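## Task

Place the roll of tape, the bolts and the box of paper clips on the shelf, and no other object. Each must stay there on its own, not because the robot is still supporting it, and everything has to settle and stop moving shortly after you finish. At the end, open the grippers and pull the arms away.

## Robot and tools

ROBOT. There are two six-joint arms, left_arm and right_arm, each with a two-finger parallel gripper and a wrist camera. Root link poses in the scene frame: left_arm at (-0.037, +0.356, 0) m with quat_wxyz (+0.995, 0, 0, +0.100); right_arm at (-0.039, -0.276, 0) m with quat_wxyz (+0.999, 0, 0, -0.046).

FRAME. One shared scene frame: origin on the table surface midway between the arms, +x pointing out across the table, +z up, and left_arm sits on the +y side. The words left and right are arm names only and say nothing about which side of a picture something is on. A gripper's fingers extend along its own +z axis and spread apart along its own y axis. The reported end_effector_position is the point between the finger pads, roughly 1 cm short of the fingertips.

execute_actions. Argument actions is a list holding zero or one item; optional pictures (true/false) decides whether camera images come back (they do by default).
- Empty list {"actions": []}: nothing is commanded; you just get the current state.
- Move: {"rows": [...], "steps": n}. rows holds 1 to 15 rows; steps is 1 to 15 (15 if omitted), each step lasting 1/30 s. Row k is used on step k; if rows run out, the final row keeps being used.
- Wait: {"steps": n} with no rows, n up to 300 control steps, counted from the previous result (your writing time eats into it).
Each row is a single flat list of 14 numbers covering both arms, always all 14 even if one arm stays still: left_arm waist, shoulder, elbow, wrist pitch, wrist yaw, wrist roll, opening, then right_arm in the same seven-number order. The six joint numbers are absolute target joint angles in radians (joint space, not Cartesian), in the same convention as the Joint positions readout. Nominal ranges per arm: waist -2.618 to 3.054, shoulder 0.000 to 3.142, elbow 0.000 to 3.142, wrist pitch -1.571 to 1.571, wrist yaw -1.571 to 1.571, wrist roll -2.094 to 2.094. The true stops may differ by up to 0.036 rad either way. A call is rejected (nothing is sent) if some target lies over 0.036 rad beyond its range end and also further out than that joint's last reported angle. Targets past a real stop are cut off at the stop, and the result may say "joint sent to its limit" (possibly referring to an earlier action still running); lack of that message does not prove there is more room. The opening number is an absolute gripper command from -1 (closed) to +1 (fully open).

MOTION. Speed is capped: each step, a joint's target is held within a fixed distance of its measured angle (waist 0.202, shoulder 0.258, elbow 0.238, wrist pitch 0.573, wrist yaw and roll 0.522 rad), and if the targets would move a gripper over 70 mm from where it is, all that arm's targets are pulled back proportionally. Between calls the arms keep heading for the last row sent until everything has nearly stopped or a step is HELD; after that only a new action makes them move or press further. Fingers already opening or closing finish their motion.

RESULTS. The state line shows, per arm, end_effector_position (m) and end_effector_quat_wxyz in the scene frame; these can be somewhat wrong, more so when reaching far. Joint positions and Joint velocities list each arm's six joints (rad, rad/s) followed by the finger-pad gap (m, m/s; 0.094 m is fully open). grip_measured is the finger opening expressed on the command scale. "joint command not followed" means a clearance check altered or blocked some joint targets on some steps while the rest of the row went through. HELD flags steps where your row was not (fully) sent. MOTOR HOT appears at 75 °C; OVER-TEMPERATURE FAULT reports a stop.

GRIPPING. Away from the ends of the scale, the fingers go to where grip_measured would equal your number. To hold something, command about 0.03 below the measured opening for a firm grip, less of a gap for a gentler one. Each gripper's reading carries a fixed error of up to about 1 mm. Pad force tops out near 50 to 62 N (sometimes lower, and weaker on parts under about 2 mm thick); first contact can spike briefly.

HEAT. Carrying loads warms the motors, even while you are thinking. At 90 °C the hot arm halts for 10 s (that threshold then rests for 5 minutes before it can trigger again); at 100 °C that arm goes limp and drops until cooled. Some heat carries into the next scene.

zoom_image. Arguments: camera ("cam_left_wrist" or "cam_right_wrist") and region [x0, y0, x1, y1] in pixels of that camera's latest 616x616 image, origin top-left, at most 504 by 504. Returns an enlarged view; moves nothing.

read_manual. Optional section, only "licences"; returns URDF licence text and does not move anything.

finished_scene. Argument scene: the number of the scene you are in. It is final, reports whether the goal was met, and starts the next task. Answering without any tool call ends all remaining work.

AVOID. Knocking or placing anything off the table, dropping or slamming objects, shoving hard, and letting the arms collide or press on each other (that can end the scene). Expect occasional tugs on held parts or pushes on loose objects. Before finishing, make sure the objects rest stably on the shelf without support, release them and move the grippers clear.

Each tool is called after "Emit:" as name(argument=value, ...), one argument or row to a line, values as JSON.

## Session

Emit:
execute_actions(
  actions=[],
)

Scene clock: 0.00 s of 5100.00 s.
left_arm: end_effector_position=(+0.0996, +0.3973, +0.1525) grip_measured=+1.000 end_effector_quat_wxyz=(+0.041, -0.389, +0.918, +0.056) | right_arm: end_effector_position=(+0.0796, -0.4779, +0.1409) grip_measured=+1.000 end_effector_quat_wxyz=(+0.020, -0.481, +0.876, +0.022)
Joint positions: left_arm=[-0.077  1.022  1.003 -1.503 -0.13  -0.676  0.094] | right_arm=[-0.983  1.468  1.258 -1.406 -0.04  -2.08   0.094]
Joint velocities: left_arm=[ 0.002  0.002  0.007 -0.007  0.051 -0.051  0.   ] | right_arm=[ 0.002 -0.012  0.002 -0.066  0.007 -0.051  0.   ]
Motor temperatures (°C, as the motors report them): left_arm=[30 30 30 29 31 28] | right_arm=[27 31 30 29 29 28]

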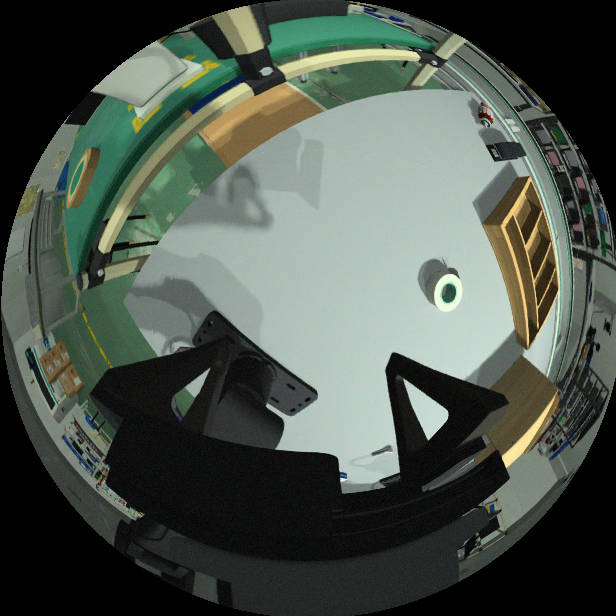

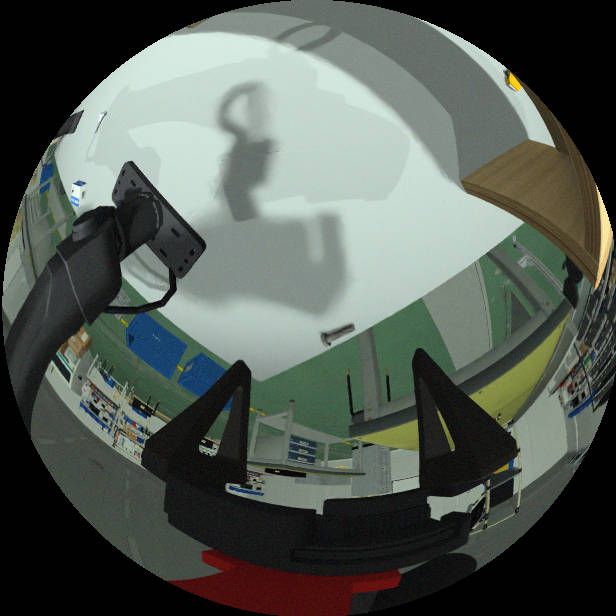

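Survey with both arms.

Emit:
execute_actions(
  actions=[
    {"rows":[[-0.6,1.4,1.9,-1.55,0,0,1,-0.9,1.4,1.9,-1.55,0,0,1]]},
  ],
  pictures=false,
)

Emit:
execute_actions(
  actions=[
    {"steps":30},
  ],
)

Scene clock: 1.27 s of 5100.00 s.
left_arm: end_effector_position=(+0.2322, +0.2439, +0.3352) grip_measured=+1.000 end_effector_quat_wxyz=(+0.265, +0.172, +0.947, -0.057) | right_arm: end_effector_position=(+0.1190, -0.5167, +0.3438) grip_measured=+1.000 end_effector_quat_wxyz=(+0.197, +0.166, +0.944, -0.207)
Joint positions: left_arm=[-0.602  1.396  1.888 -1.514 -0.005 -0.041  0.094] | right_arm=[-0.907  1.378  1.9   -1.514 -0.009 -0.649  0.094]
Joint velocities: left_arm=[-0.017 -0.374  0.232 -0.081  0.051  0.198  0.   ] | right_arm=[-0.012  0.129 -0.007 -0.198  0.051  2.806  0.   ]
Motor temperatures (°C, as the motors report them): left_arm=[30 30 30 29 31 28] | right_arm=[27 31 30 29 29 28]
Steps of this call (steps 1 to 23: nothing new was sent; steps 24 to 38: all 15 steps of this action). Readings (joint positions):
24: left_arm=[-0.112 1.061 1.042 -1.542 -0.122 -0.598] | right_arm=[-0.972 1.469 1.286 -1.434 -0.027 -2.002]
25: left_arm=[-0.178 1.130 1.113 -1.566 -0.102 -0.508] | right_arm=[-0.953 1.470 1.337 -1.462 -0.018 -1.911]
27: left_arm=[-0.304 1.286 1.265 -1.560 -0.075 -0.350] | right_arm=[-0.919 1.456 1.472 -1.486 -0.014 -1.728]
31: left_arm=[-0.541 1.443 1.538 -1.527 -0.034 -0.159] | right_arm=[-0.907 1.430 1.778 -1.498 -0.010 -1.347]
38: the state above

Scene clock: 2.27 s of 5100.00 s.
left_arm: end_effector_position=(+0.2268, +0.2461, +0.3333) grip_measured=+1.000 end_effector_quat_wxyz=(+0.255, +0.188, +0.947, -0.051) | right_arm: end_effector_position=(+0.1184, -0.5158, +0.3357) grip_measured=+1.000 end_effector_quat_wxyz=(+0.234, +0.457, +0.849, -0.124)
Joint positions: left_arm=[-0.602  1.397  1.894 -1.543 -0.005 -0.01   0.094] | right_arm=[-0.907  1.396  1.9   -1.539 -0.008 -0.009  0.094]
Joint velocities: left_arm=[-0.002 -0.007 -0.002 -0.007  0.007 -0.007  0.   ] | right_arm=[ 0.002 -0.002  0.007 -0.051 -0.037 -0.051  0.   ]
Motor temperatures (°C, as the motors report them): left_arm=[30 30 30 30 31 28] | right_arm=[27 31 30 30 29 28]
Steps of this call (steps 1 to 30: the robot went on to your last target). Readings (joint positions):
1: left_arm=[-0.602 1.387 1.893 -1.518 -0.005 -0.034] | right_arm=[-0.907 1.382 1.900 -1.520 -0.008 -0.550]
2: left_arm=[-0.602 1.384 1.894 -1.523 -0.005 -0.030] | right_arm=[-0.907 1.387 1.900 -1.524 -0.008 -0.450]
4: left_arm=[-0.602 1.387 1.894 -1.533 -0.005 -0.022] | right_arm=[-0.907 1.394 1.900 -1.529 -0.008 -0.291]
8: left_arm=[-0.602 1.396 1.894 -1.538 -0.005 -0.015] | right_arm=[-0.907 1.396 1.900 -1.534 -0.008 -0.123]
30: the state above

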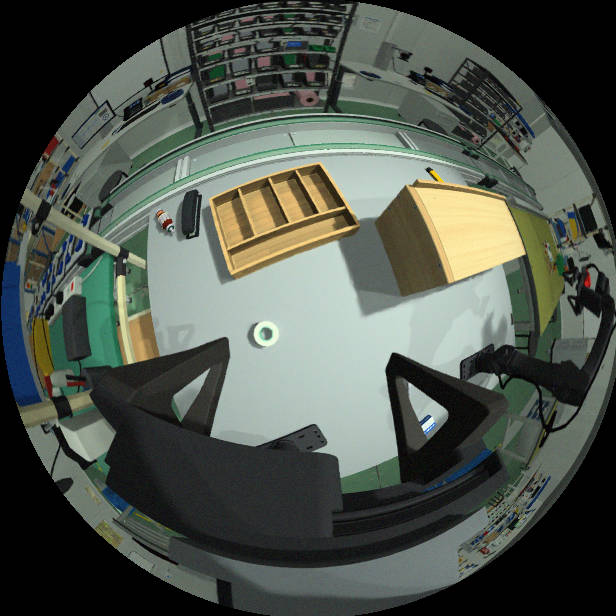

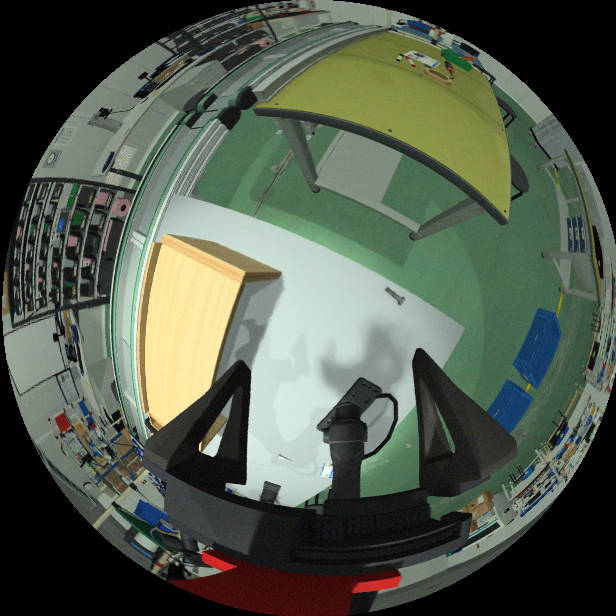

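Emit:
execute_actions(
  actions=[
    {"rows":[[-1.5,1.4,1.9,-1.55,0,0,1,-1.35,1.82,1.7,-1.43,0,0,1]]},
  ],
  pictures=false,
)

Emit:
execute_actions(
  actions=[
    {"steps":12},
  ],
)

Scene clock: 3.90 s of 5100.00 s.
left_arm: end_effector_position=(+0.0383, +0.0786, +0.3307) grip_measured=+1.000 end_effector_quat_wxyz=(+0.198, +0.585, +0.770, -0.160) | right_arm: end_effector_position=(+0.0012, -0.6146, +0.1395) grip_measured=+1.000 end_effector_quat_wxyz=(-0.011, +0.664, +0.748, +0.010)
Joint positions: left_arm=[-1.502  1.406  1.894 -1.543  0.014 -0.006  0.094] | right_arm=[-1.364  1.866  1.692 -1.427 -0.    -0.005  0.094]
Joint velocities: left_arm=[ 0.012 -0.017 -0.017 -0.051 -0.022 -0.125  0.   ] | right_arm=[-0.129  0.095 -0.178  0.037  0.037 -0.022  0.   ]
Motor temperatures (°C, as the motors report them): left_arm=[30 30 30 30 31 28] | right_arm=[27 31 30 30 29 28]
Steps of this call (steps 1 to 15: the robot went on to your last target; steps 16 to 34: nothing new was sent; steps 35 to 49: all 15 steps of this action). Readings (joint positions):
35: left_arm=[-0.633 1.397 1.894 -1.543 -0.020 -0.010] | right_arm=[-0.922 1.404 1.893 -1.534 -0.016 -0.008]
36: left_arm=[-0.697 1.397 1.894 -1.543 -0.022 -0.010] | right_arm=[-0.950 1.417 1.882 -1.525 -0.017 -0.008]
38: left_arm=[-0.848 1.399 1.894 -1.543 -0.017 -0.010] | right_arm=[-1.016 1.471 1.853 -1.509 -0.017 -0.008]
42: left_arm=[-1.153 1.405 1.894 -1.543 -0.008 -0.009] | right_arm=[-1.152 1.642 1.796 -1.474 -0.017 -0.008]
49: the state above

Scene clock: 4.30 s of 5100.00 s.
left_arm: end_effector_position=(+0.0395, +0.0789, +0.3307) grip_measured=+1.000 end_effector_quat_wxyz=(+0.201, +0.584, +0.770, -0.158) | right_arm: end_effector_position=(+0.0028, -0.6125, +0.1508) grip_measured=+1.000 end_effector_quat_wxyz=(+0.001, +0.661, +0.750, -0.001)
Joint positions: left_arm=[-1.502  1.406  1.894 -1.543  0.007 -0.006  0.094] | right_arm=[-1.358  1.829  1.689 -1.428  0.001 -0.005  0.094]
Joint velocities: left_arm=[-0.007 -0.007 -0.007  0.051  0.007 -0.051  0.   ] | right_arm=[-0.002 -0.007  0.002 -0.022 -0.066  0.037  0.   ]
Motor temperatures (°C, as the motors report them): left_arm=[30 30 30 30 31 28] | right_arm=[27 31 30 30 29 28]
Steps of this call (steps 1 to 12: the robot went on to your last target). Readings (joint positions):
1: left_arm=[-1.502 1.406 1.894 -1.543 0.012 -0.006] | right_arm=[-1.365 1.867 1.689 -1.428 0.001 -0.005]
2: left_arm=[-1.502 1.406 1.894 -1.543 0.011 -0.006] | right_arm=[-1.364 1.863 1.689 -1.428 0.001 -0.005]
4: left_arm=[-1.502 1.406 1.894 -1.543 0.009 -0.006] | right_arm=[-1.359 1.848 1.689 -1.428 0.001 -0.005]
8: left_arm=[-1.502 1.406 1.894 -1.543 0.008 -0.006] | right_arm=[-1.358 1.829 1.689 -1.428 0.001 -0.005]
12: the state above

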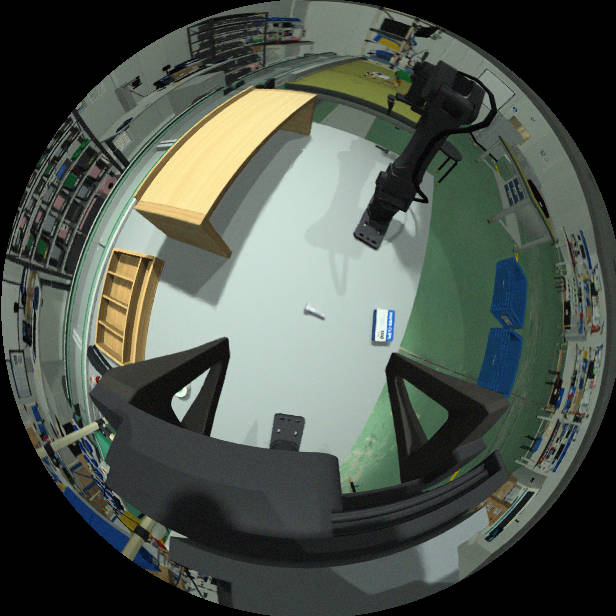

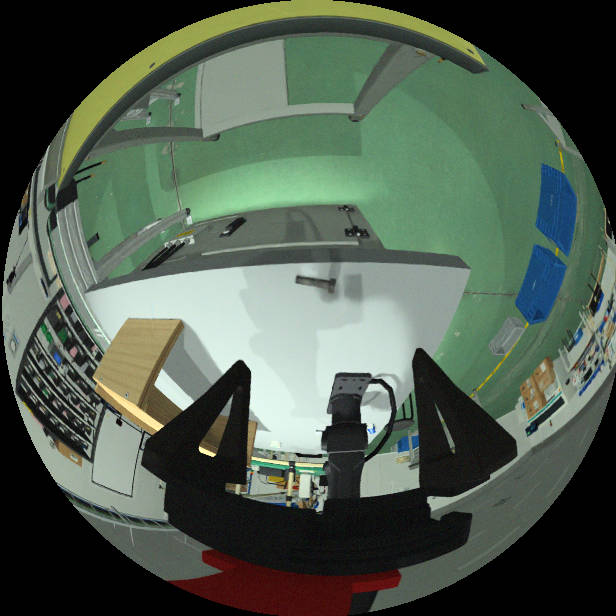

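Emit:
execute_actions(
  actions=[
    {"rows":[[-1.55,1.78,1.66,-1.43,0,0,1,-1.31,1.72,1.25,-1.1,0,-1.42,1]]},
  ],
  pictures=false,
)

Emit:
execute_actions(
  actions=[
    {"steps":20},
  ],
)

Scene clock: 6.40 s of 5100.00 s.
left_arm: end_effector_position=(+0.0373, +0.0407, +0.1346) grip_measured=+1.000 end_effector_quat_wxyz=(-0.029, +0.619, +0.785, +0.020) | right_arm: end_effector_position=(+0.0104, -0.5688, +0.0689) grip_measured=+1.000 end_effector_quat_wxyz=(-0.006, +0.065, +0.998, +0.020)
Joint positions: left_arm=[-1.541  1.838  1.634 -1.437  0.005 -0.006  0.094] | right_arm=[-1.313  1.734  1.245 -1.125  0.003 -1.276  0.094]
Joint velocities: left_arm=[-0.017 -0.291 -0.002  0.11  -0.037 -0.007  0.   ] | right_arm=[-0.017 -0.002 -0.012  0.095 -0.051 -0.96   0.   ]
Motor temperatures (°C, as the motors report them): left_arm=[30 30 31 30 31 28] | right_arm=[27 32 30 30 29 28]
Steps of this call (steps 1 to 30: the robot went on to your last target; steps 31 to 48: nothing new was sent; steps 49 to 63: all 15 steps of this action). Readings (joint positions):
49: left_arm=[-1.504 1.413 1.880 -1.535 0.006 -0.006] | right_arm=[-1.355 1.805 1.641 -1.366 0.003 -0.089]
50: left_arm=[-1.508 1.424 1.859 -1.528 0.006 -0.006] | right_arm=[-1.348 1.770 1.565 -1.292 0.003 -0.189]
52: left_arm=[-1.517 1.483 1.809 -1.517 0.006 -0.006] | right_arm=[-1.327 1.720 1.415 -1.212 0.003 -0.390]
56: left_arm=[-1.530 1.685 1.717 -1.479 0.005 -0.006] | right_arm=[-1.313 1.731 1.255 -1.177 0.003 -0.792]
63: the state above

Scene clock: 7.07 s of 5100.00 s.
left_arm: end_effector_position=(+0.0371, +0.0416, +0.1470) grip_measured=+1.000 end_effector_quat_wxyz=(-0.013, +0.619, +0.785, +0.007) | right_arm: end_effector_position=(+0.0112, -0.5734, +0.0688) grip_measured=+1.000 end_effector_quat_wxyz=(-0.004, -0.002, +1.000, +0.011)
Joint positions: left_arm=[-1.541  1.797  1.634 -1.437  0.005 -0.006  0.094] | right_arm=[-1.313  1.734  1.245 -1.105  0.003 -1.41   0.094]
Joint velocities: left_arm=[ 0.002  0.012 -0.007  0.037 -0.051 -0.007  0.   ] | right_arm=[ 0.007  0.002 -0.017 -0.007 -0.007  0.007  0.   ]
Motor temperatures (°C, as the motors report them): left_arm=[30 30 31 30 31 28] | right_arm=[27 32 30 30 29 28]
Steps of this call (steps 1 to 20: the robot went on to your last target). Readings (joint positions):
1: left_arm=[-1.541 1.827 1.634 -1.437 0.005 -0.006] | right_arm=[-1.313 1.734 1.245 -1.121 0.003 -1.304]
2: left_arm=[-1.541 1.817 1.634 -1.437 0.005 -0.006] | right_arm=[-1.313 1.734 1.245 -1.117 0.003 -1.325]
4: left_arm=[-1.541 1.802 1.634 -1.437 0.005 -0.006] | right_arm=[-1.313 1.734 1.245 -1.113 0.003 -1.357]
8: left_arm=[-1.541 1.797 1.634 -1.437 0.005 -0.006] | right_arm=[-1.313 1.734 1.245 -1.109 0.003 -1.389]
20: the state above

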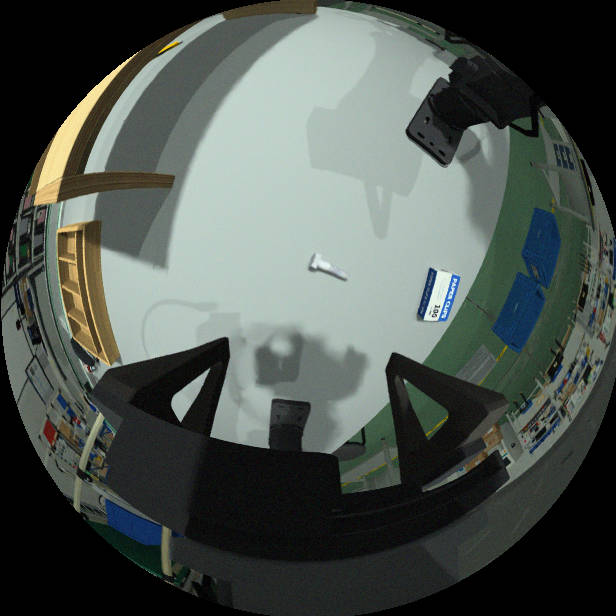

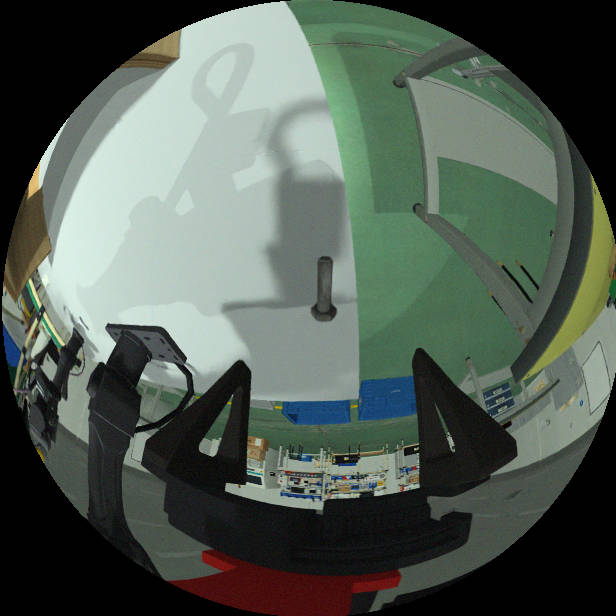

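Emit:
execute_actions(
  actions=[
    {"rows":[[-1.61,1.8,1.5,-1.25,0,-1.14,1,-1.3,1.75,1.19,-1.03,0,-1.42,0.4],[-1.61,1.8,1.45,-1.2,0,-1.14,1,-1.3,1.76,1.16,-0.99,0,-1.42,0.4],[-1.61,1.8,1.4,-1.15,0,-1.14,1,-1.3,1.77,1.13,-0.95,0,-1.42,0.4],[-1.61,1.8,1.34,-1.09,0,-1.14,1,-1.3,1.775,1.11,-0.92,0,-1.42,0.4]]},
  ],
  pictures=false,
)

Emit:
execute_actions(
  actions=[
    {"steps":10},
  ],
)

Scene clock: 9.90 s of 5100.00 s.
left_arm: end_effector_position=(+0.0142, +0.0416, +0.0621) grip_measured=+1.000 end_effector_quat_wxyz=(-0.010, +0.175, +0.984, +0.020) | right_arm: end_effector_position=(+0.0119, -0.5711, +0.0262) grip_measured=+0.402 end_effector_quat_wxyz=(-0.003, -0.005, +1.000, +0.011)
Joint positions: left_arm=[-1.611  1.824  1.327 -1.12   0.005 -1.058  0.094] | right_arm=[-1.31   1.778  1.12  -0.935  0.003 -1.412  0.066]
Joint velocities: left_arm=[ 0.002 -0.002  0.002  0.154 -0.022 -0.564  0.   ] | right_arm=[-0.002  0.002 -0.012  0.095 -0.007  0.022 -0.002]
Motor temperatures (°C, as the motors report them): left_arm=[30 31 31 30 31 28] | right_arm=[27 32 31 30 29 28]
Steps of this call (steps 1 to 15: the robot went on to your last target; steps 16 to 70: nothing new was sent; steps 71 to 85: all 15 steps of this action). Readings (joint positions):
71: left_arm=[-1.548 1.792 1.610 -1.406 0.002 -0.091] | right_arm=[-1.313 1.734 1.239 -1.094 0.003 -1.412]
72: left_arm=[-1.560 1.785 1.567 -1.361 0.000 -0.192] | right_arm=[-1.313 1.734 1.227 -1.073 0.003 -1.412]
74: left_arm=[-1.590 1.785 1.457 -1.271 0.001 -0.392] | right_arm=[-1.311 1.739 1.183 -1.018 0.003 -1.412]
78: left_arm=[-1.611 1.824 1.332 -1.186 0.005 -0.780] | right_arm=[-1.310 1.773 1.124 -0.969 0.003 -1.412]
85: the state above

Scene clock: 10.23 s of 5100.00 s.
left_arm: end_effector_position=(+0.0148, +0.0378, +0.0620) grip_measured=+1.000 end_effector_quat_wxyz=(-0.007, +0.143, +0.990, +0.013) | right_arm: end_effector_position=(+0.0123, -0.5732, +0.0262) grip_measured=+0.402 end_effector_quat_wxyz=(-0.003, -0.005, +1.000, +0.006)
Joint positions: left_arm=[-1.611  1.824  1.327 -1.104  0.005 -1.123  0.094] | right_arm=[-1.31   1.778  1.12  -0.926  0.003 -1.412  0.066]
Joint velocities: left_arm=[-0.007  0.012 -0.002 -0.007 -0.037 -0.007  0.   ] | right_arm=[ 0.007  0.012  0.002 -0.037  0.022 -0.007 -0.001]
Motor temperatures (°C, as the motors report them): left_arm=[30 31 31 30 31 28] | right_arm=[27 32 31 30 29 28]
Steps of this call (steps 1 to 10: the robot went on to your last target). Readings (joint positions):
1: left_arm=[-1.611 1.824 1.327 -1.116 0.005 -1.073] | right_arm=[-1.310 1.778 1.120 -0.932 0.003 -1.412]
2: left_arm=[-1.611 1.824 1.327 -1.113 0.005 -1.085] | right_arm=[-1.310 1.778 1.120 -0.931 0.003 -1.412]
4: left_arm=[-1.611 1.824 1.327 -1.109 0.005 -1.101] | right_arm=[-1.310 1.778 1.120 -0.928 0.003 -1.412]
8: left_arm=[-1.611 1.824 1.327 -1.105 0.005 -1.119] | right_arm=[-1.310 1.778 1.120 -0.926 0.003 -1.412]
10: the state above

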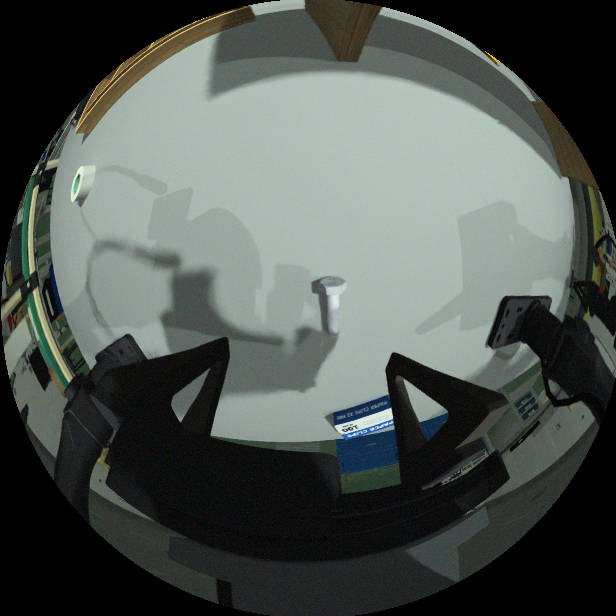

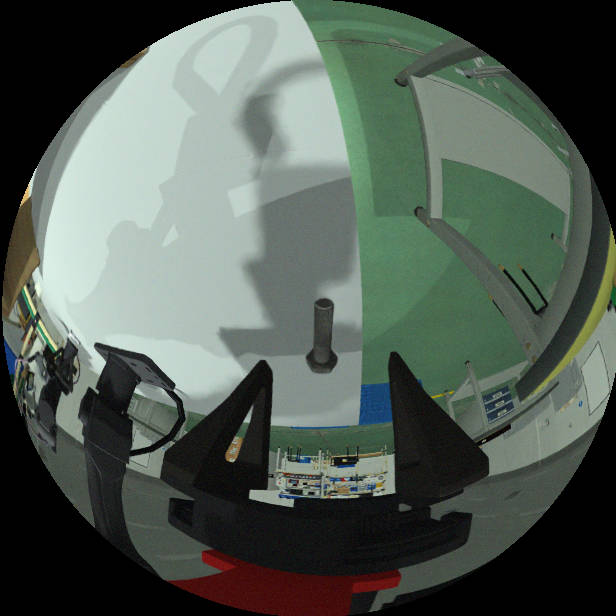

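Emit:
execute_actions(
  actions=[
    {"rows":[[-1.565,1.87,1.33,-1.03,0,-1.14,0.4,-1.225,1.775,1.11,-0.92,0,-1.35,0.4],[-1.565,1.89,1.3,-0.98,0,-1.14,0.4,-1.225,1.775,1.11,-0.92,0,-1.35,0.4]]},
  ],
)

Scene clock: 12.07 s of 5100.00 s.
left_arm: end_effector_position=(+0.0305, +0.0279, +0.0312) grip_measured=+0.401 end_effector_quat_wxyz=(-0.007, +0.118, +0.993, +0.011) | right_arm: end_effector_position=(+0.0368, -0.5685, +0.0262) grip_measured=+0.402 end_effector_quat_wxyz=(-0.006, -0.022, +1.000, +0.004)
Joint positions: left_arm=[-1.569  1.901  1.301 -0.996  0.007 -1.131  0.066] | right_arm=[-1.223  1.778  1.12  -0.924  0.009 -1.36   0.066]
Joint velocities: left_arm=[-0.017 -0.012 -0.007  0.007  0.051 -0.007 -0.   ] | right_arm=[ 0.022  0.007  0.012  0.051 -0.066 -0.037  0.001]
Motor temperatures (°C, as the motors report them): left_arm=[30 31 31 30 31 28] | right_arm=[27 32 31 30 29 28]
Steps of this call (steps 1 to 30: the robot went on to your last target; steps 31 to 40: nothing new was sent; steps 41 to 55: all 15 steps of this action). Readings (joint positions):
41: left_arm=[-1.607 1.828 1.327 -1.098 0.006 -1.131] | right_arm=[-1.300 1.778 1.120 -0.925 0.008 -1.403]
42: left_arm=[-1.600 1.837 1.326 -1.081 0.007 -1.131] | right_arm=[-1.284 1.778 1.120 -0.924 0.011 -1.393]
44: left_arm=[-1.582 1.866 1.320 -1.044 0.007 -1.131] | right_arm=[-1.244 1.778 1.120 -0.924 0.011 -1.381]
48: left_arm=[-1.569 1.900 1.302 -1.012 0.007 -1.131] | right_arm=[-1.223 1.778 1.120 -0.924 0.009 -1.368]
55: the state above

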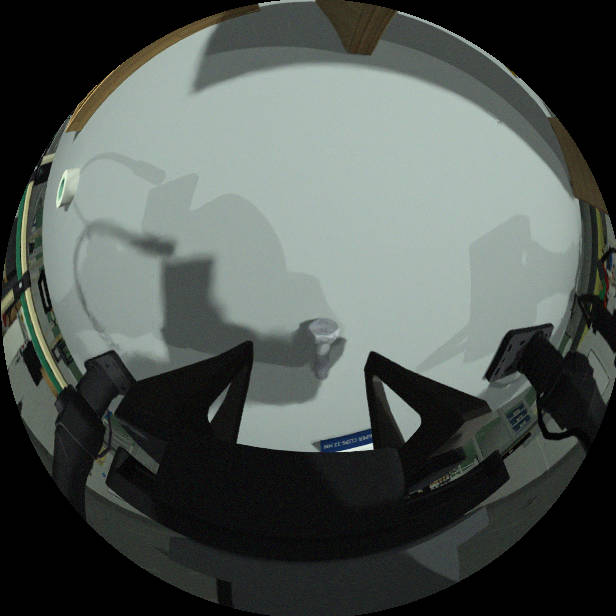

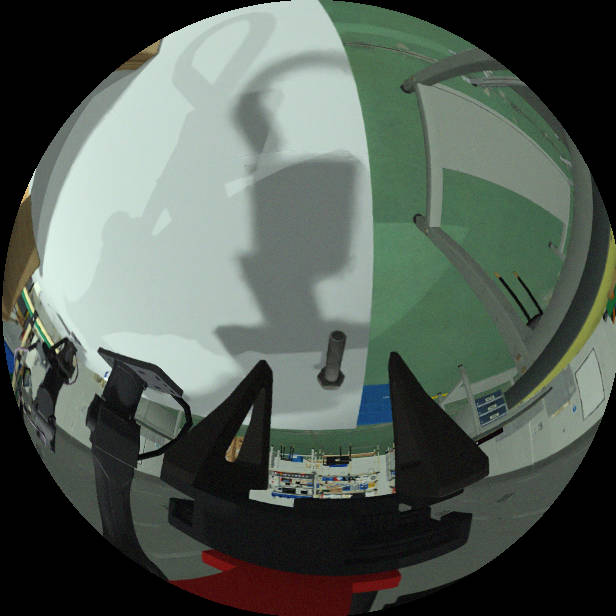

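Emit:
execute_actions(
  actions=[
    {"rows":[[-1.565,1.9,1.27,-0.94,0,-1.14,0.4,-1.225,1.785,1.09,-0.89,0,-1.35,0.4],[-1.565,1.905,1.24,-0.91,0,-1.14,0.4,-1.225,1.79,1.07,-0.87,0,-1.35,0.4]],"steps":12},
  ],
)

Scene clock: 13.47 s of 5100.00 s.
left_arm: end_effector_position=(+0.0298, +0.0316, +0.0155) grip_measured=+0.401 end_effector_quat_wxyz=(-0.007, +0.118, +0.993, +0.010) | right_arm: end_effector_position=(+0.0368, -0.5685, +0.0192) grip_measured=+0.402 end_effector_quat_wxyz=(-0.004, -0.021, +1.000, -0.002)
Joint positions: left_arm=[-1.569  1.908  1.244 -0.929  0.007 -1.132  0.066] | right_arm=[-1.223  1.778  1.089 -0.88   0.009 -1.358  0.066]
Joint velocities: left_arm=[ 0.002 -0.002  0.012  0.11  -0.022 -0.022  0.   ] | right_arm=[-0.007  0.002  0.007  0.066  0.007 -0.037  0.   ]
Motor temperatures (°C, as the motors report them): left_arm=[30 31 31 30 31 28] | right_arm=[27 33 31 30 29 28]
Steps of this call (steps 1 to 15: the robot went on to your last target; steps 16 to 30: nothing new was sent; steps 31 to 42: all 12 steps of this action). Readings (joint positions):
31: left_arm=[-1.569 1.901 1.297 -0.986 0.007 -1.131] | right_arm=[-1.223 1.778 1.120 -0.921 0.009 -1.358]
32: left_arm=[-1.569 1.901 1.286 -0.970 0.007 -1.132] | right_arm=[-1.223 1.778 1.115 -0.911 0.009 -1.358]
34: left_arm=[-1.569 1.903 1.262 -0.949 0.007 -1.132] | right_arm=[-1.223 1.778 1.103 -0.893 0.009 -1.358]
38: left_arm=[-1.569 1.908 1.244 -0.940 0.007 -1.132] | right_arm=[-1.223 1.778 1.089 -0.887 0.009 -1.358]
42: the state above

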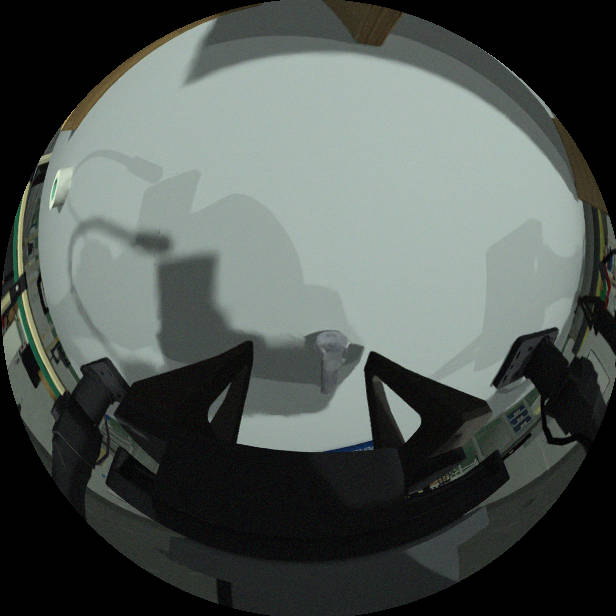

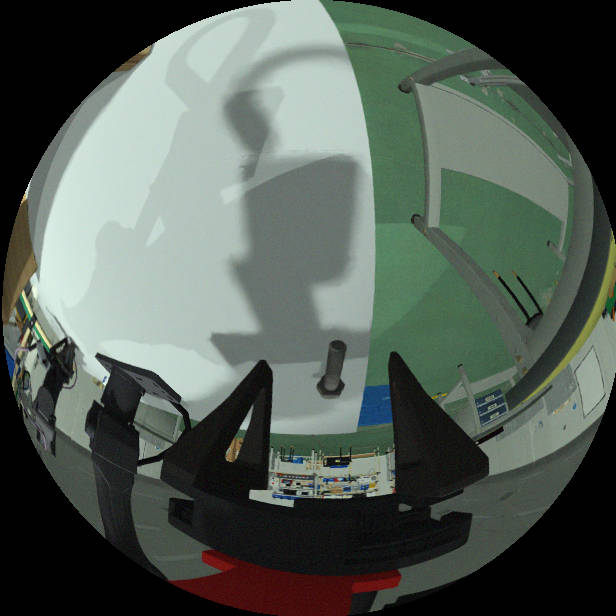

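Emit:
execute_actions(
  actions=[
    {"rows":[[-1.595,1.91,1.225,-0.9,0,-1.14,0.4,-1.235,1.81,1.075,-0.87,0,-1.35,0.4]],"steps":12},
  ],
  pictures=false,
)

Emit:
execute_actions(
  actions=[
    {"rows":[[-1.595,1.91,1.225,-0.9,0,-1.14,-0.9,-1.235,1.81,1.075,-0.87,0,-1.35,-0.9]]},
  ],
)

Scene clock: 14.63 s of 5100.00 s.
left_arm: end_effector_position=(+0.0237, +0.0302, +0.0130) grip_measured=+0.401 end_effector_quat_wxyz=(-0.006, +0.128, +0.992, +0.008) | right_arm: end_effector_position=(+0.0366, -0.5677, +0.0125) grip_measured=+0.402 end_effector_quat_wxyz=(-0.006, -0.021, +1.000, +0.006)
Joint positions: left_arm=[-1.588  1.908  1.233 -0.914  0.006 -1.132  0.066] | right_arm=[-1.223  1.802  1.089 -0.874  0.009 -1.358  0.066]
Joint velocities: left_arm=[ 0.002 -0.007 -0.002 -0.022 -0.022  0.037 -0.001] | right_arm=[ 0.007 -0.007 -0.002 -0.051  0.051 -0.051 -0.   ]
Motor temperatures (°C, as the motors report them): left_arm=[30 32 31 30 31 28] | right_arm=[27 33 31 30 29 28]
Steps of this call (steps 1 to 15: the robot went on to your last target; steps 16 to 23: nothing new was sent; steps 24 to 35: all 12 steps of this action). Readings (joint positions):
24: left_arm=[-1.570 1.908 1.242 -0.920 0.006 -1.132] | right_arm=[-1.223 1.780 1.089 -0.875 0.009 -1.358]
25: left_arm=[-1.573 1.908 1.240 -0.918 0.006 -1.132] | right_arm=[-1.223 1.784 1.089 -0.874 0.009 -1.358]
27: left_arm=[-1.581 1.908 1.235 -0.916 0.006 -1.132] | right_arm=[-1.223 1.794 1.089 -0.874 0.009 -1.358]
31: left_arm=[-1.588 1.908 1.233 -0.915 0.006 -1.132] | right_arm=[-1.223 1.802 1.089 -0.874 0.009 -1.358]
35: the state above

Scene clock: 15.13 s of 5100.00 s.
left_arm: end_effector_position=(+0.0237, +0.0297, +0.0130) grip_measured=-0.863 end_effector_quat_wxyz=(-0.006, +0.127, +0.992, +0.006) | right_arm: end_effector_position=(+0.0367, -0.5695, +0.0125) grip_measured=-0.897 end_effector_quat_wxyz=(-0.005, -0.021, +1.000, +0.003)
Joint positions: left_arm=[-1.588  1.908  1.233 -0.911  0.007 -1.132  0.006] | right_arm=[-1.224  1.802  1.089 -0.867  0.009 -1.358  0.005]
Joint velocities: left_arm=[ 0.002  0.007 -0.012  0.022  0.037 -0.066  0.   ] | right_arm=[-0.007 -0.002  0.002  0.007 -0.007 -0.051 -0.001]
Motor temperatures (°C, as the motors report them): left_arm=[30 32 31 30 31 28] | right_arm=[27 33 31 30 29 28]
Steps of this call (steps 1 to 15: all 15 steps of this action). Readings (joint positions):
1: left_arm=[-1.588 1.908 1.233 -0.913 0.006 -1.132] | right_arm=[-1.223 1.802 1.089 -0.874 0.009 -1.358]
2: left_arm=[-1.588 1.908 1.233 -0.913 0.006 -1.132] | right_arm=[-1.223 1.802 1.089 -0.874 0.009 -1.358]
4: left_arm=[-1.588 1.908 1.233 -0.912 0.007 -1.132] | right_arm=[-1.223 1.802 1.089 -0.874 0.009 -1.358]
8: left_arm=[-1.588 1.908 1.233 -0.911 0.007 -1.132] | right_arm=[-1.224 1.802 1.089 -0.867 0.009 -1.358]
15: the state above

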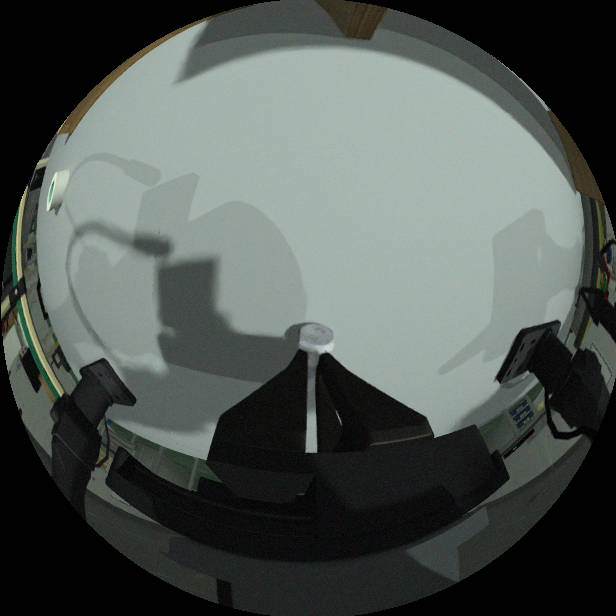

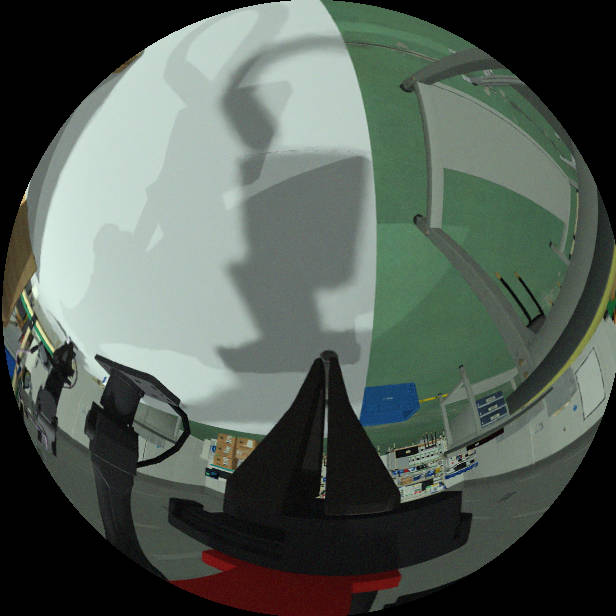

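Emit:
execute_actions(
  actions=[
    {"rows":[[-1.595,1.91,1.225,-0.9,0,-1.14,-0.91,-1.235,1.81,1.075,-0.87,0,-1.35,-0.95]],"steps":8},
  ],
  pictures=false,
)

Scene clock: 15.83 s of 5100.00 s.
left_arm: end_effector_position=(+0.0237, +0.0297, +0.0130) grip_measured=-0.863 end_effector_quat_wxyz=(-0.006, +0.127, +0.992, +0.006) | right_arm: end_effector_position=(+0.0367, -0.5696, +0.0125) grip_measured=-0.947 end_effector_quat_wxyz=(-0.005, -0.020, +1.000, +0.003)
Joint positions: left_arm=[-1.588  1.908  1.233 -0.911  0.007 -1.132  0.006] | right_arm=[-1.224  1.802  1.089 -0.866  0.009 -1.358  0.002]
Joint velocities: left_arm=[ 0.007 -0.007 -0.012 -0.022 -0.037 -0.007  0.   ] | right_arm=[-0.002 -0.012 -0.007 -0.022  0.022 -0.066  0.   ]
Motor temperatures (°C, as the motors report them): left_arm=[30 32 31 30 31 28] | right_arm=[27 33 31 30 29 28]
Steps of this call (steps 1 to 13: the robot went on to your last target; steps 14 to 21: all 8 steps of this action). Readings (joint positions):
14: left_arm=[-1.588 1.908 1.233 -0.911 0.007 -1.132] | right_arm=[-1.224 1.802 1.089 -0.867 0.009 -1.358]
15: left_arm=[-1.588 1.908 1.233 -0.911 0.007 -1.132] | right_arm=[-1.224 1.802 1.089 -0.867 0.009 -1.358]
17: left_arm=[-1.588 1.908 1.233 -0.911 0.007 -1.132] | right_arm=[-1.224 1.802 1.089 -0.866 0.009 -1.358]
21: the state above

Emit:
execute_actions(
  actions=[
    {"rows":[[-1.595,1.85,1.35,-1.0,0,-1.14,-0.91,-1.235,1.79,1.1,-0.89,0,-1.35,0.4],[-1.595,1.8,1.45,-1.1,0,-1.14,-0.91,-1.235,1.78,1.12,-0.92,0,-1.35,0.4],[-1.595,1.7,1.6,-1.25,0,-1.14,-0.91,-1.235,1.78,1.12,-0.92,0,-1.35,0.4],[-1.595,1.6,1.75,-1.4,0,-1.14,-0.91,-1.235,1.78,1.12,-0.92,0,-1.35,0.4],[-1.595,1.45,1.95,-1.5,0,-1.14,-0.91,-1.235,1.78,1.12,-0.92,0,-1.35,0.4]]},
  ],
)

Scene clock: 17.53 s of 5100.00 s.
left_arm: end_effector_position=(+0.0266, +0.0140, +0.2754) grip_measured=-0.863 end_effector_quat_wxyz=(+0.068, +0.124, +0.964, -0.223) | right_arm: end_effector_position=(+0.0344, -0.5605, +0.0132) grip_measured=+0.398 end_effector_quat_wxyz=(-0.010, -0.020, +1.000, +0.021)
Joint positions: left_arm=[-1.588  1.536  1.767 -1.332  0.007 -1.132  0.006] | right_arm=[-1.224  1.8    1.089 -0.905  0.009 -1.358  0.066]
Joint velocities: left_arm=[-0.017 -0.545  1.604 -0.74  -0.037 -0.066  0.   ] | right_arm=[-0.002 -0.012 -0.002 -0.007 -0.081 -0.007 -0.   ]
Motor temperatures (°C, as the motors report them): left_arm=[30 32 31 30 31 28] | right_arm=[27 33 31 30 29 28]
Steps of this call (steps 1 to 15: the robot went on to your last target; steps 16 to 36: nothing new was sent; steps 37 to 51: all 15 steps of this action). Readings (joint positions):
37: left_arm=[-1.588 1.908 1.248 -0.930 0.007 -1.132] | right_arm=[-1.224 1.800 1.089 -0.866 0.009 -1.358]
38: left_arm=[-1.588 1.906 1.278 -0.964 0.007 -1.132] | right_arm=[-1.224 1.800 1.089 -0.871 0.009 -1.358]
40: left_arm=[-1.588 1.873 1.345 -1.022 0.007 -1.132] | right_arm=[-1.224 1.800 1.089 -0.885 0.009 -1.358]
44: left_arm=[-1.588 1.745 1.476 -1.155 0.007 -1.132] | right_arm=[-1.224 1.800 1.089 -0.899 0.009 -1.358]
51: the state above

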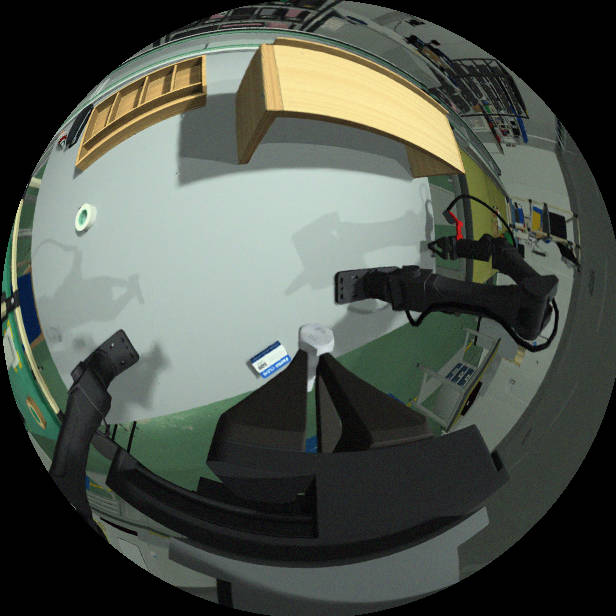

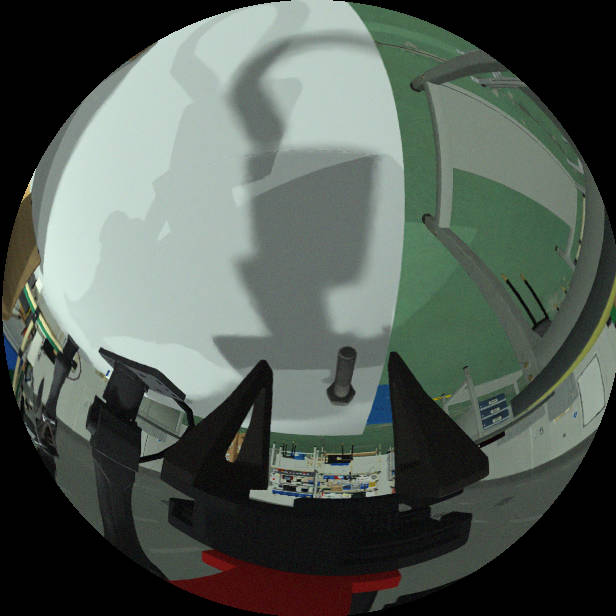

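Emit:
execute_actions(
  actions=[
    {"rows":[[-0.95,1.45,1.95,-1.5,0,-1.14,-0.91,-1.285,1.8,1.11,-0.9,0,-1.38,0.4]]},
  ],
  pictures=false,
)

Emit:
execute_actions(
  actions=[
    {"rows":[[-0.95,1.6,2.05,-1.4,0,-1.14,-0.91,-1.285,1.81,1.1,-0.89,0,-1.38,0.4],[-0.95,1.7,2.15,-1.35,0,-1.14,-0.91,-1.285,1.81,1.1,-0.89,0,-1.38,0.4],[-0.95,1.8,2.25,-1.3,0,-1.14,-0.91,-1.285,1.81,1.1,-0.89,0,-1.38,0.4],[-0.95,1.9,2.35,-1.25,0,-1.14,-0.91,-1.285,1.81,1.1,-0.89,0,-1.38,0.4],[-0.95,2.0,2.45,-1.2,0,-1.14,-0.91,-1.285,1.81,1.1,-0.89,0,-1.38,-0.93],[-0.95,2.1,2.5,-1.2,0,-1.14,-0.91,-1.285,1.81,1.1,-0.89,0,-1.38,-0.93]]},
  ],
)

Scene clock: 19.53 s of 5100.00 s.
left_arm: end_effector_position=(+0.1940, +0.1465, +0.3396) grip_measured=-0.863 end_effector_quat_wxyz=(+0.167, -0.188, +0.941, -0.225) | right_arm: end_effector_position=(+0.0180, -0.5640, +0.0132) grip_measured=+0.398 end_effector_quat_wxyz=(-0.008, +0.002, +1.000, +0.021)
Joint positions: left_arm=[-0.944  1.458  1.948 -1.493 -0.004 -1.137  0.006] | right_arm=[-1.283  1.8    1.089 -0.905  0.007 -1.371  0.066]
Joint velocities: left_arm=[-0.002 -0.012 -0.007 -0.022 -0.007 -0.081 -0.001] | right_arm=[ 0.002 -0.002 -0.007 -0.007  0.022  0.007 -0.001]
Motor temperatures (°C, as the motors report them): left_arm=[30 32 31 30 31 28] | right_arm=[27 33 31 30 29 28]
Steps of this call (steps 1 to 30: the robot went on to your last target; steps 31 to 45: nothing new was sent; steps 46 to 60: all 15 steps of this action). Readings (joint positions):
46: left_arm=[-1.558 1.451 1.948 -1.493 0.023 -1.136] | right_arm=[-1.230 1.800 1.089 -0.906 0.007 -1.361]
47: left_arm=[-1.498 1.451 1.948 -1.493 0.028 -1.136] | right_arm=[-1.242 1.800 1.089 -0.906 0.007 -1.363]
49: left_arm=[-1.348 1.453 1.948 -1.493 0.023 -1.136] | right_arm=[-1.269 1.800 1.089 -0.906 0.007 -1.366]
53: left_arm=[-1.049 1.458 1.948 -1.493 0.012 -1.136] | right_arm=[-1.283 1.800 1.089 -0.905 0.007 -1.369]
60: the state above

Scene clock: 20.03 s of 5100.00 s.
left_arm: end_effector_position=(+0.3554, -0.0030, +0.2674) grip_measured=-0.863 end_effector_quat_wxyz=(+0.184, -0.186, +0.931, -0.253) | right_arm: end_effector_position=(+0.0193, -0.5674, +0.0141) grip_measured=-0.926 end_effector_quat_wxyz=(-0.005, +0.002, +1.000, +0.015)
Joint positions: left_arm=[-0.944  2.164  2.464 -1.233  0.    -1.138  0.006] | right_arm=[-1.283  1.798  1.092 -0.896  0.003 -1.372  0.003]
Joint velocities: left_arm=[-0.002  0.31  -0.007  0.007 -0.037  0.022  0.   ] | right_arm=[-0.002 -0.007 -0.002  0.022 -0.007  0.037  0.   ]
Motor temperatures (°C, as the motors report them): left_arm=[30 32 31 30 31 28] | right_arm=[27 33 31 30 29 28]
Steps of this call (steps 1 to 15: all 15 steps of this action). Readings (joint positions):
1: left_arm=[-0.944 1.477 1.970 -1.501 -0.003 -1.138] | right_arm=[-1.283 1.800 1.089 -0.904 0.007 -1.371]
2: left_arm=[-0.944 1.516 2.021 -1.503 -0.003 -1.138] | right_arm=[-1.283 1.800 1.089 -0.903 0.007 -1.371]
4: left_arm=[-0.944 1.626 2.145 -1.460 -0.003 -1.138] | right_arm=[-1.283 1.800 1.089 -0.900 0.007 -1.371]
8: left_arm=[-0.944 1.886 2.385 -1.336 -0.002 -1.138] | right_arm=[-1.283 1.800 1.089 -0.897 0.007 -1.371]
15: the state above

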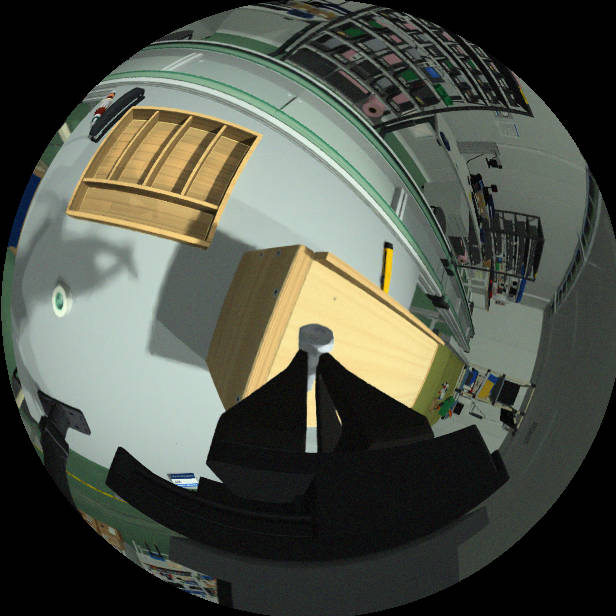

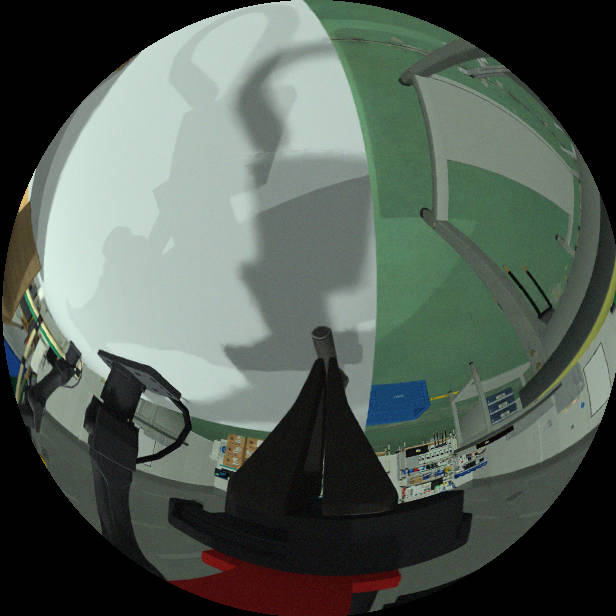

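Emit:
execute_actions(
  actions=[
    {"rows":[[-1.03,2.17,2.5,-1.2,0,-1.14,-0.91,-1.285,1.81,1.1,-0.89,0,-1.38,0.4]],"steps":10},
  ],
  pictures=false,
)

Emit:
execute_actions(
  actions=[
    {"rows":[[-1.03,2.2,2.5,-1.18,0,-1.14,-0.91,-1.285,1.83,1.1,-0.87,0,-1.38,0.4],[-1.03,2.23,2.5,-1.15,0,-1.14,-0.91,-1.285,1.835,1.1,-0.86,0,-1.38,0.4],[-1.03,2.26,2.5,-1.12,0,-1.14,-0.91,-1.285,1.835,1.1,-0.86,0,-1.38,0.4]]},
  ],
)

Scene clock: 21.53 s of 5100.00 s.
left_arm: end_effector_position=(+0.3237, -0.0469, +0.2633) grip_measured=-0.863 end_effector_quat_wxyz=(+0.172, -0.139, +0.938, -0.268) | right_arm: end_effector_position=(+0.0194, -0.5675, +0.0134) grip_measured=+0.398 end_effector_quat_wxyz=(-0.005, +0.002, +1.000, +0.015)
Joint positions: left_arm=[-1.041  2.191  2.482 -1.215  0.007 -1.138  0.006] | right_arm=[-1.283  1.801  1.092 -0.894  0.003 -1.372  0.066]
Joint velocities: left_arm=[-0.007  0.017 -0.012  0.007 -0.051  0.007  0.   ] | right_arm=[-0.017 -0.002 -0.002 -0.095 -0.022 -0.007  0.   ]
Motor temperatures (°C, as the motors report them): left_arm=[30 32 32 30 31 28] | right_arm=[27 33 31 30 29 28]
Steps of this call (steps 1 to 30: the robot went on to your last target; steps 31 to 35: nothing new was sent; steps 36 to 45: all 10 steps of this action). Readings (joint positions):
36: left_arm=[-0.951 2.123 2.479 -1.220 -0.003 -1.138] | right_arm=[-1.283 1.798 1.092 -0.895 0.003 -1.372]
37: left_arm=[-0.961 2.130 2.482 -1.218 -0.005 -1.138] | right_arm=[-1.283 1.800 1.092 -0.895 0.003 -1.372]
39: left_arm=[-0.994 2.149 2.482 -1.215 -0.005 -1.138] | right_arm=[-1.283 1.801 1.092 -0.894 0.003 -1.372]
43: left_arm=[-1.039 2.185 2.482 -1.215 0.005 -1.138] | right_arm=[-1.283 1.801 1.092 -0.894 0.003 -1.372]
45: the state above

Scene clock: 22.03 s of 5100.00 s.
left_arm: end_effector_position=(+0.3417, -0.0647, +0.2229) grip_measured=-0.863 end_effector_quat_wxyz=(+0.165, -0.141, +0.942, -0.257) | right_arm: end_effector_position=(+0.0201, -0.5715, +0.0060) grip_measured=+0.398 end_effector_quat_wxyz=(-0.005, +0.002, +1.000, +0.015)
Joint positions: left_arm=[-1.038  2.286  2.484 -1.148  0.007 -1.138  0.006] | right_arm=[-1.283  1.827  1.092 -0.866  0.003 -1.372  0.066]
Joint velocities: left_arm=[-0.007 -0.022 -0.022  0.066 -0.081  0.007  0.   ] | right_arm=[ 0.012 -0.027  0.017  0.037  0.022  0.007  0.001]
Motor temperatures (°C, as the motors report them): left_arm=[30 33 32 31 31 28] | right_arm=[27 33 31 30 29 28]
Steps of this call (steps 1 to 15: all 15 steps of this action). Readings (joint positions):
1: left_arm=[-1.040 2.193 2.482 -1.214 0.007 -1.138] | right_arm=[-1.283 1.803 1.092 -0.893 0.003 -1.372]
2: left_arm=[-1.039 2.197 2.482 -1.208 0.007 -1.138] | right_arm=[-1.283 1.806 1.092 -0.888 0.003 -1.372]
4: left_arm=[-1.038 2.216 2.484 -1.182 0.007 -1.138] | right_arm=[-1.283 1.817 1.092 -0.879 0.003 -1.372]
8: left_arm=[-1.038 2.268 2.484 -1.155 0.007 -1.138] | right_arm=[-1.283 1.827 1.092 -0.871 0.003 -1.372]
15: the state above

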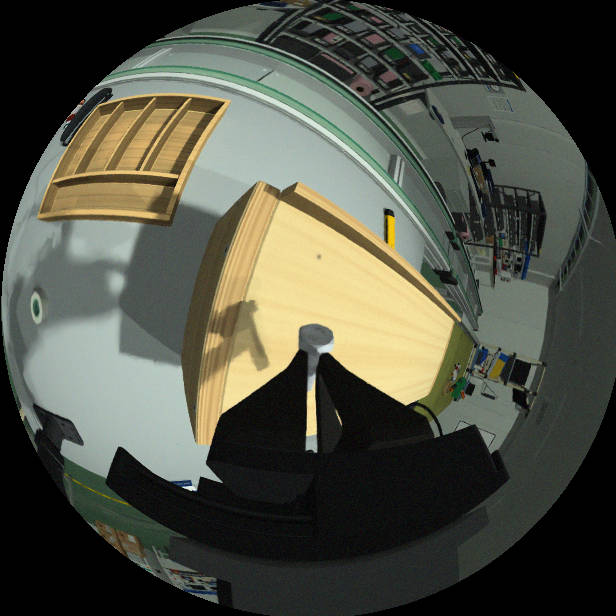

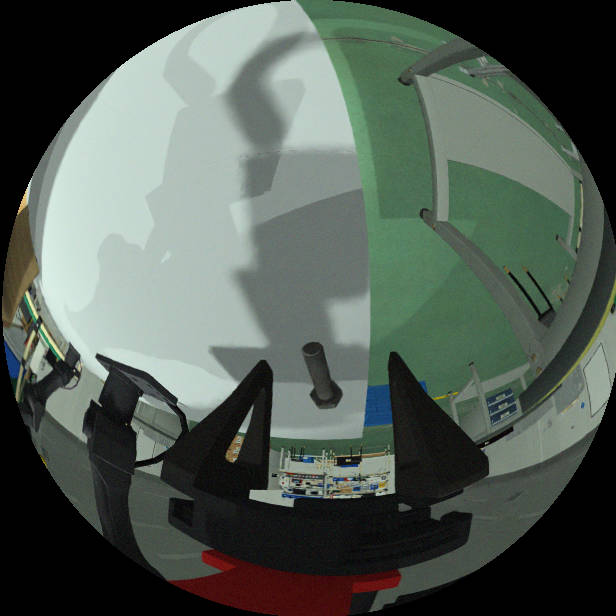

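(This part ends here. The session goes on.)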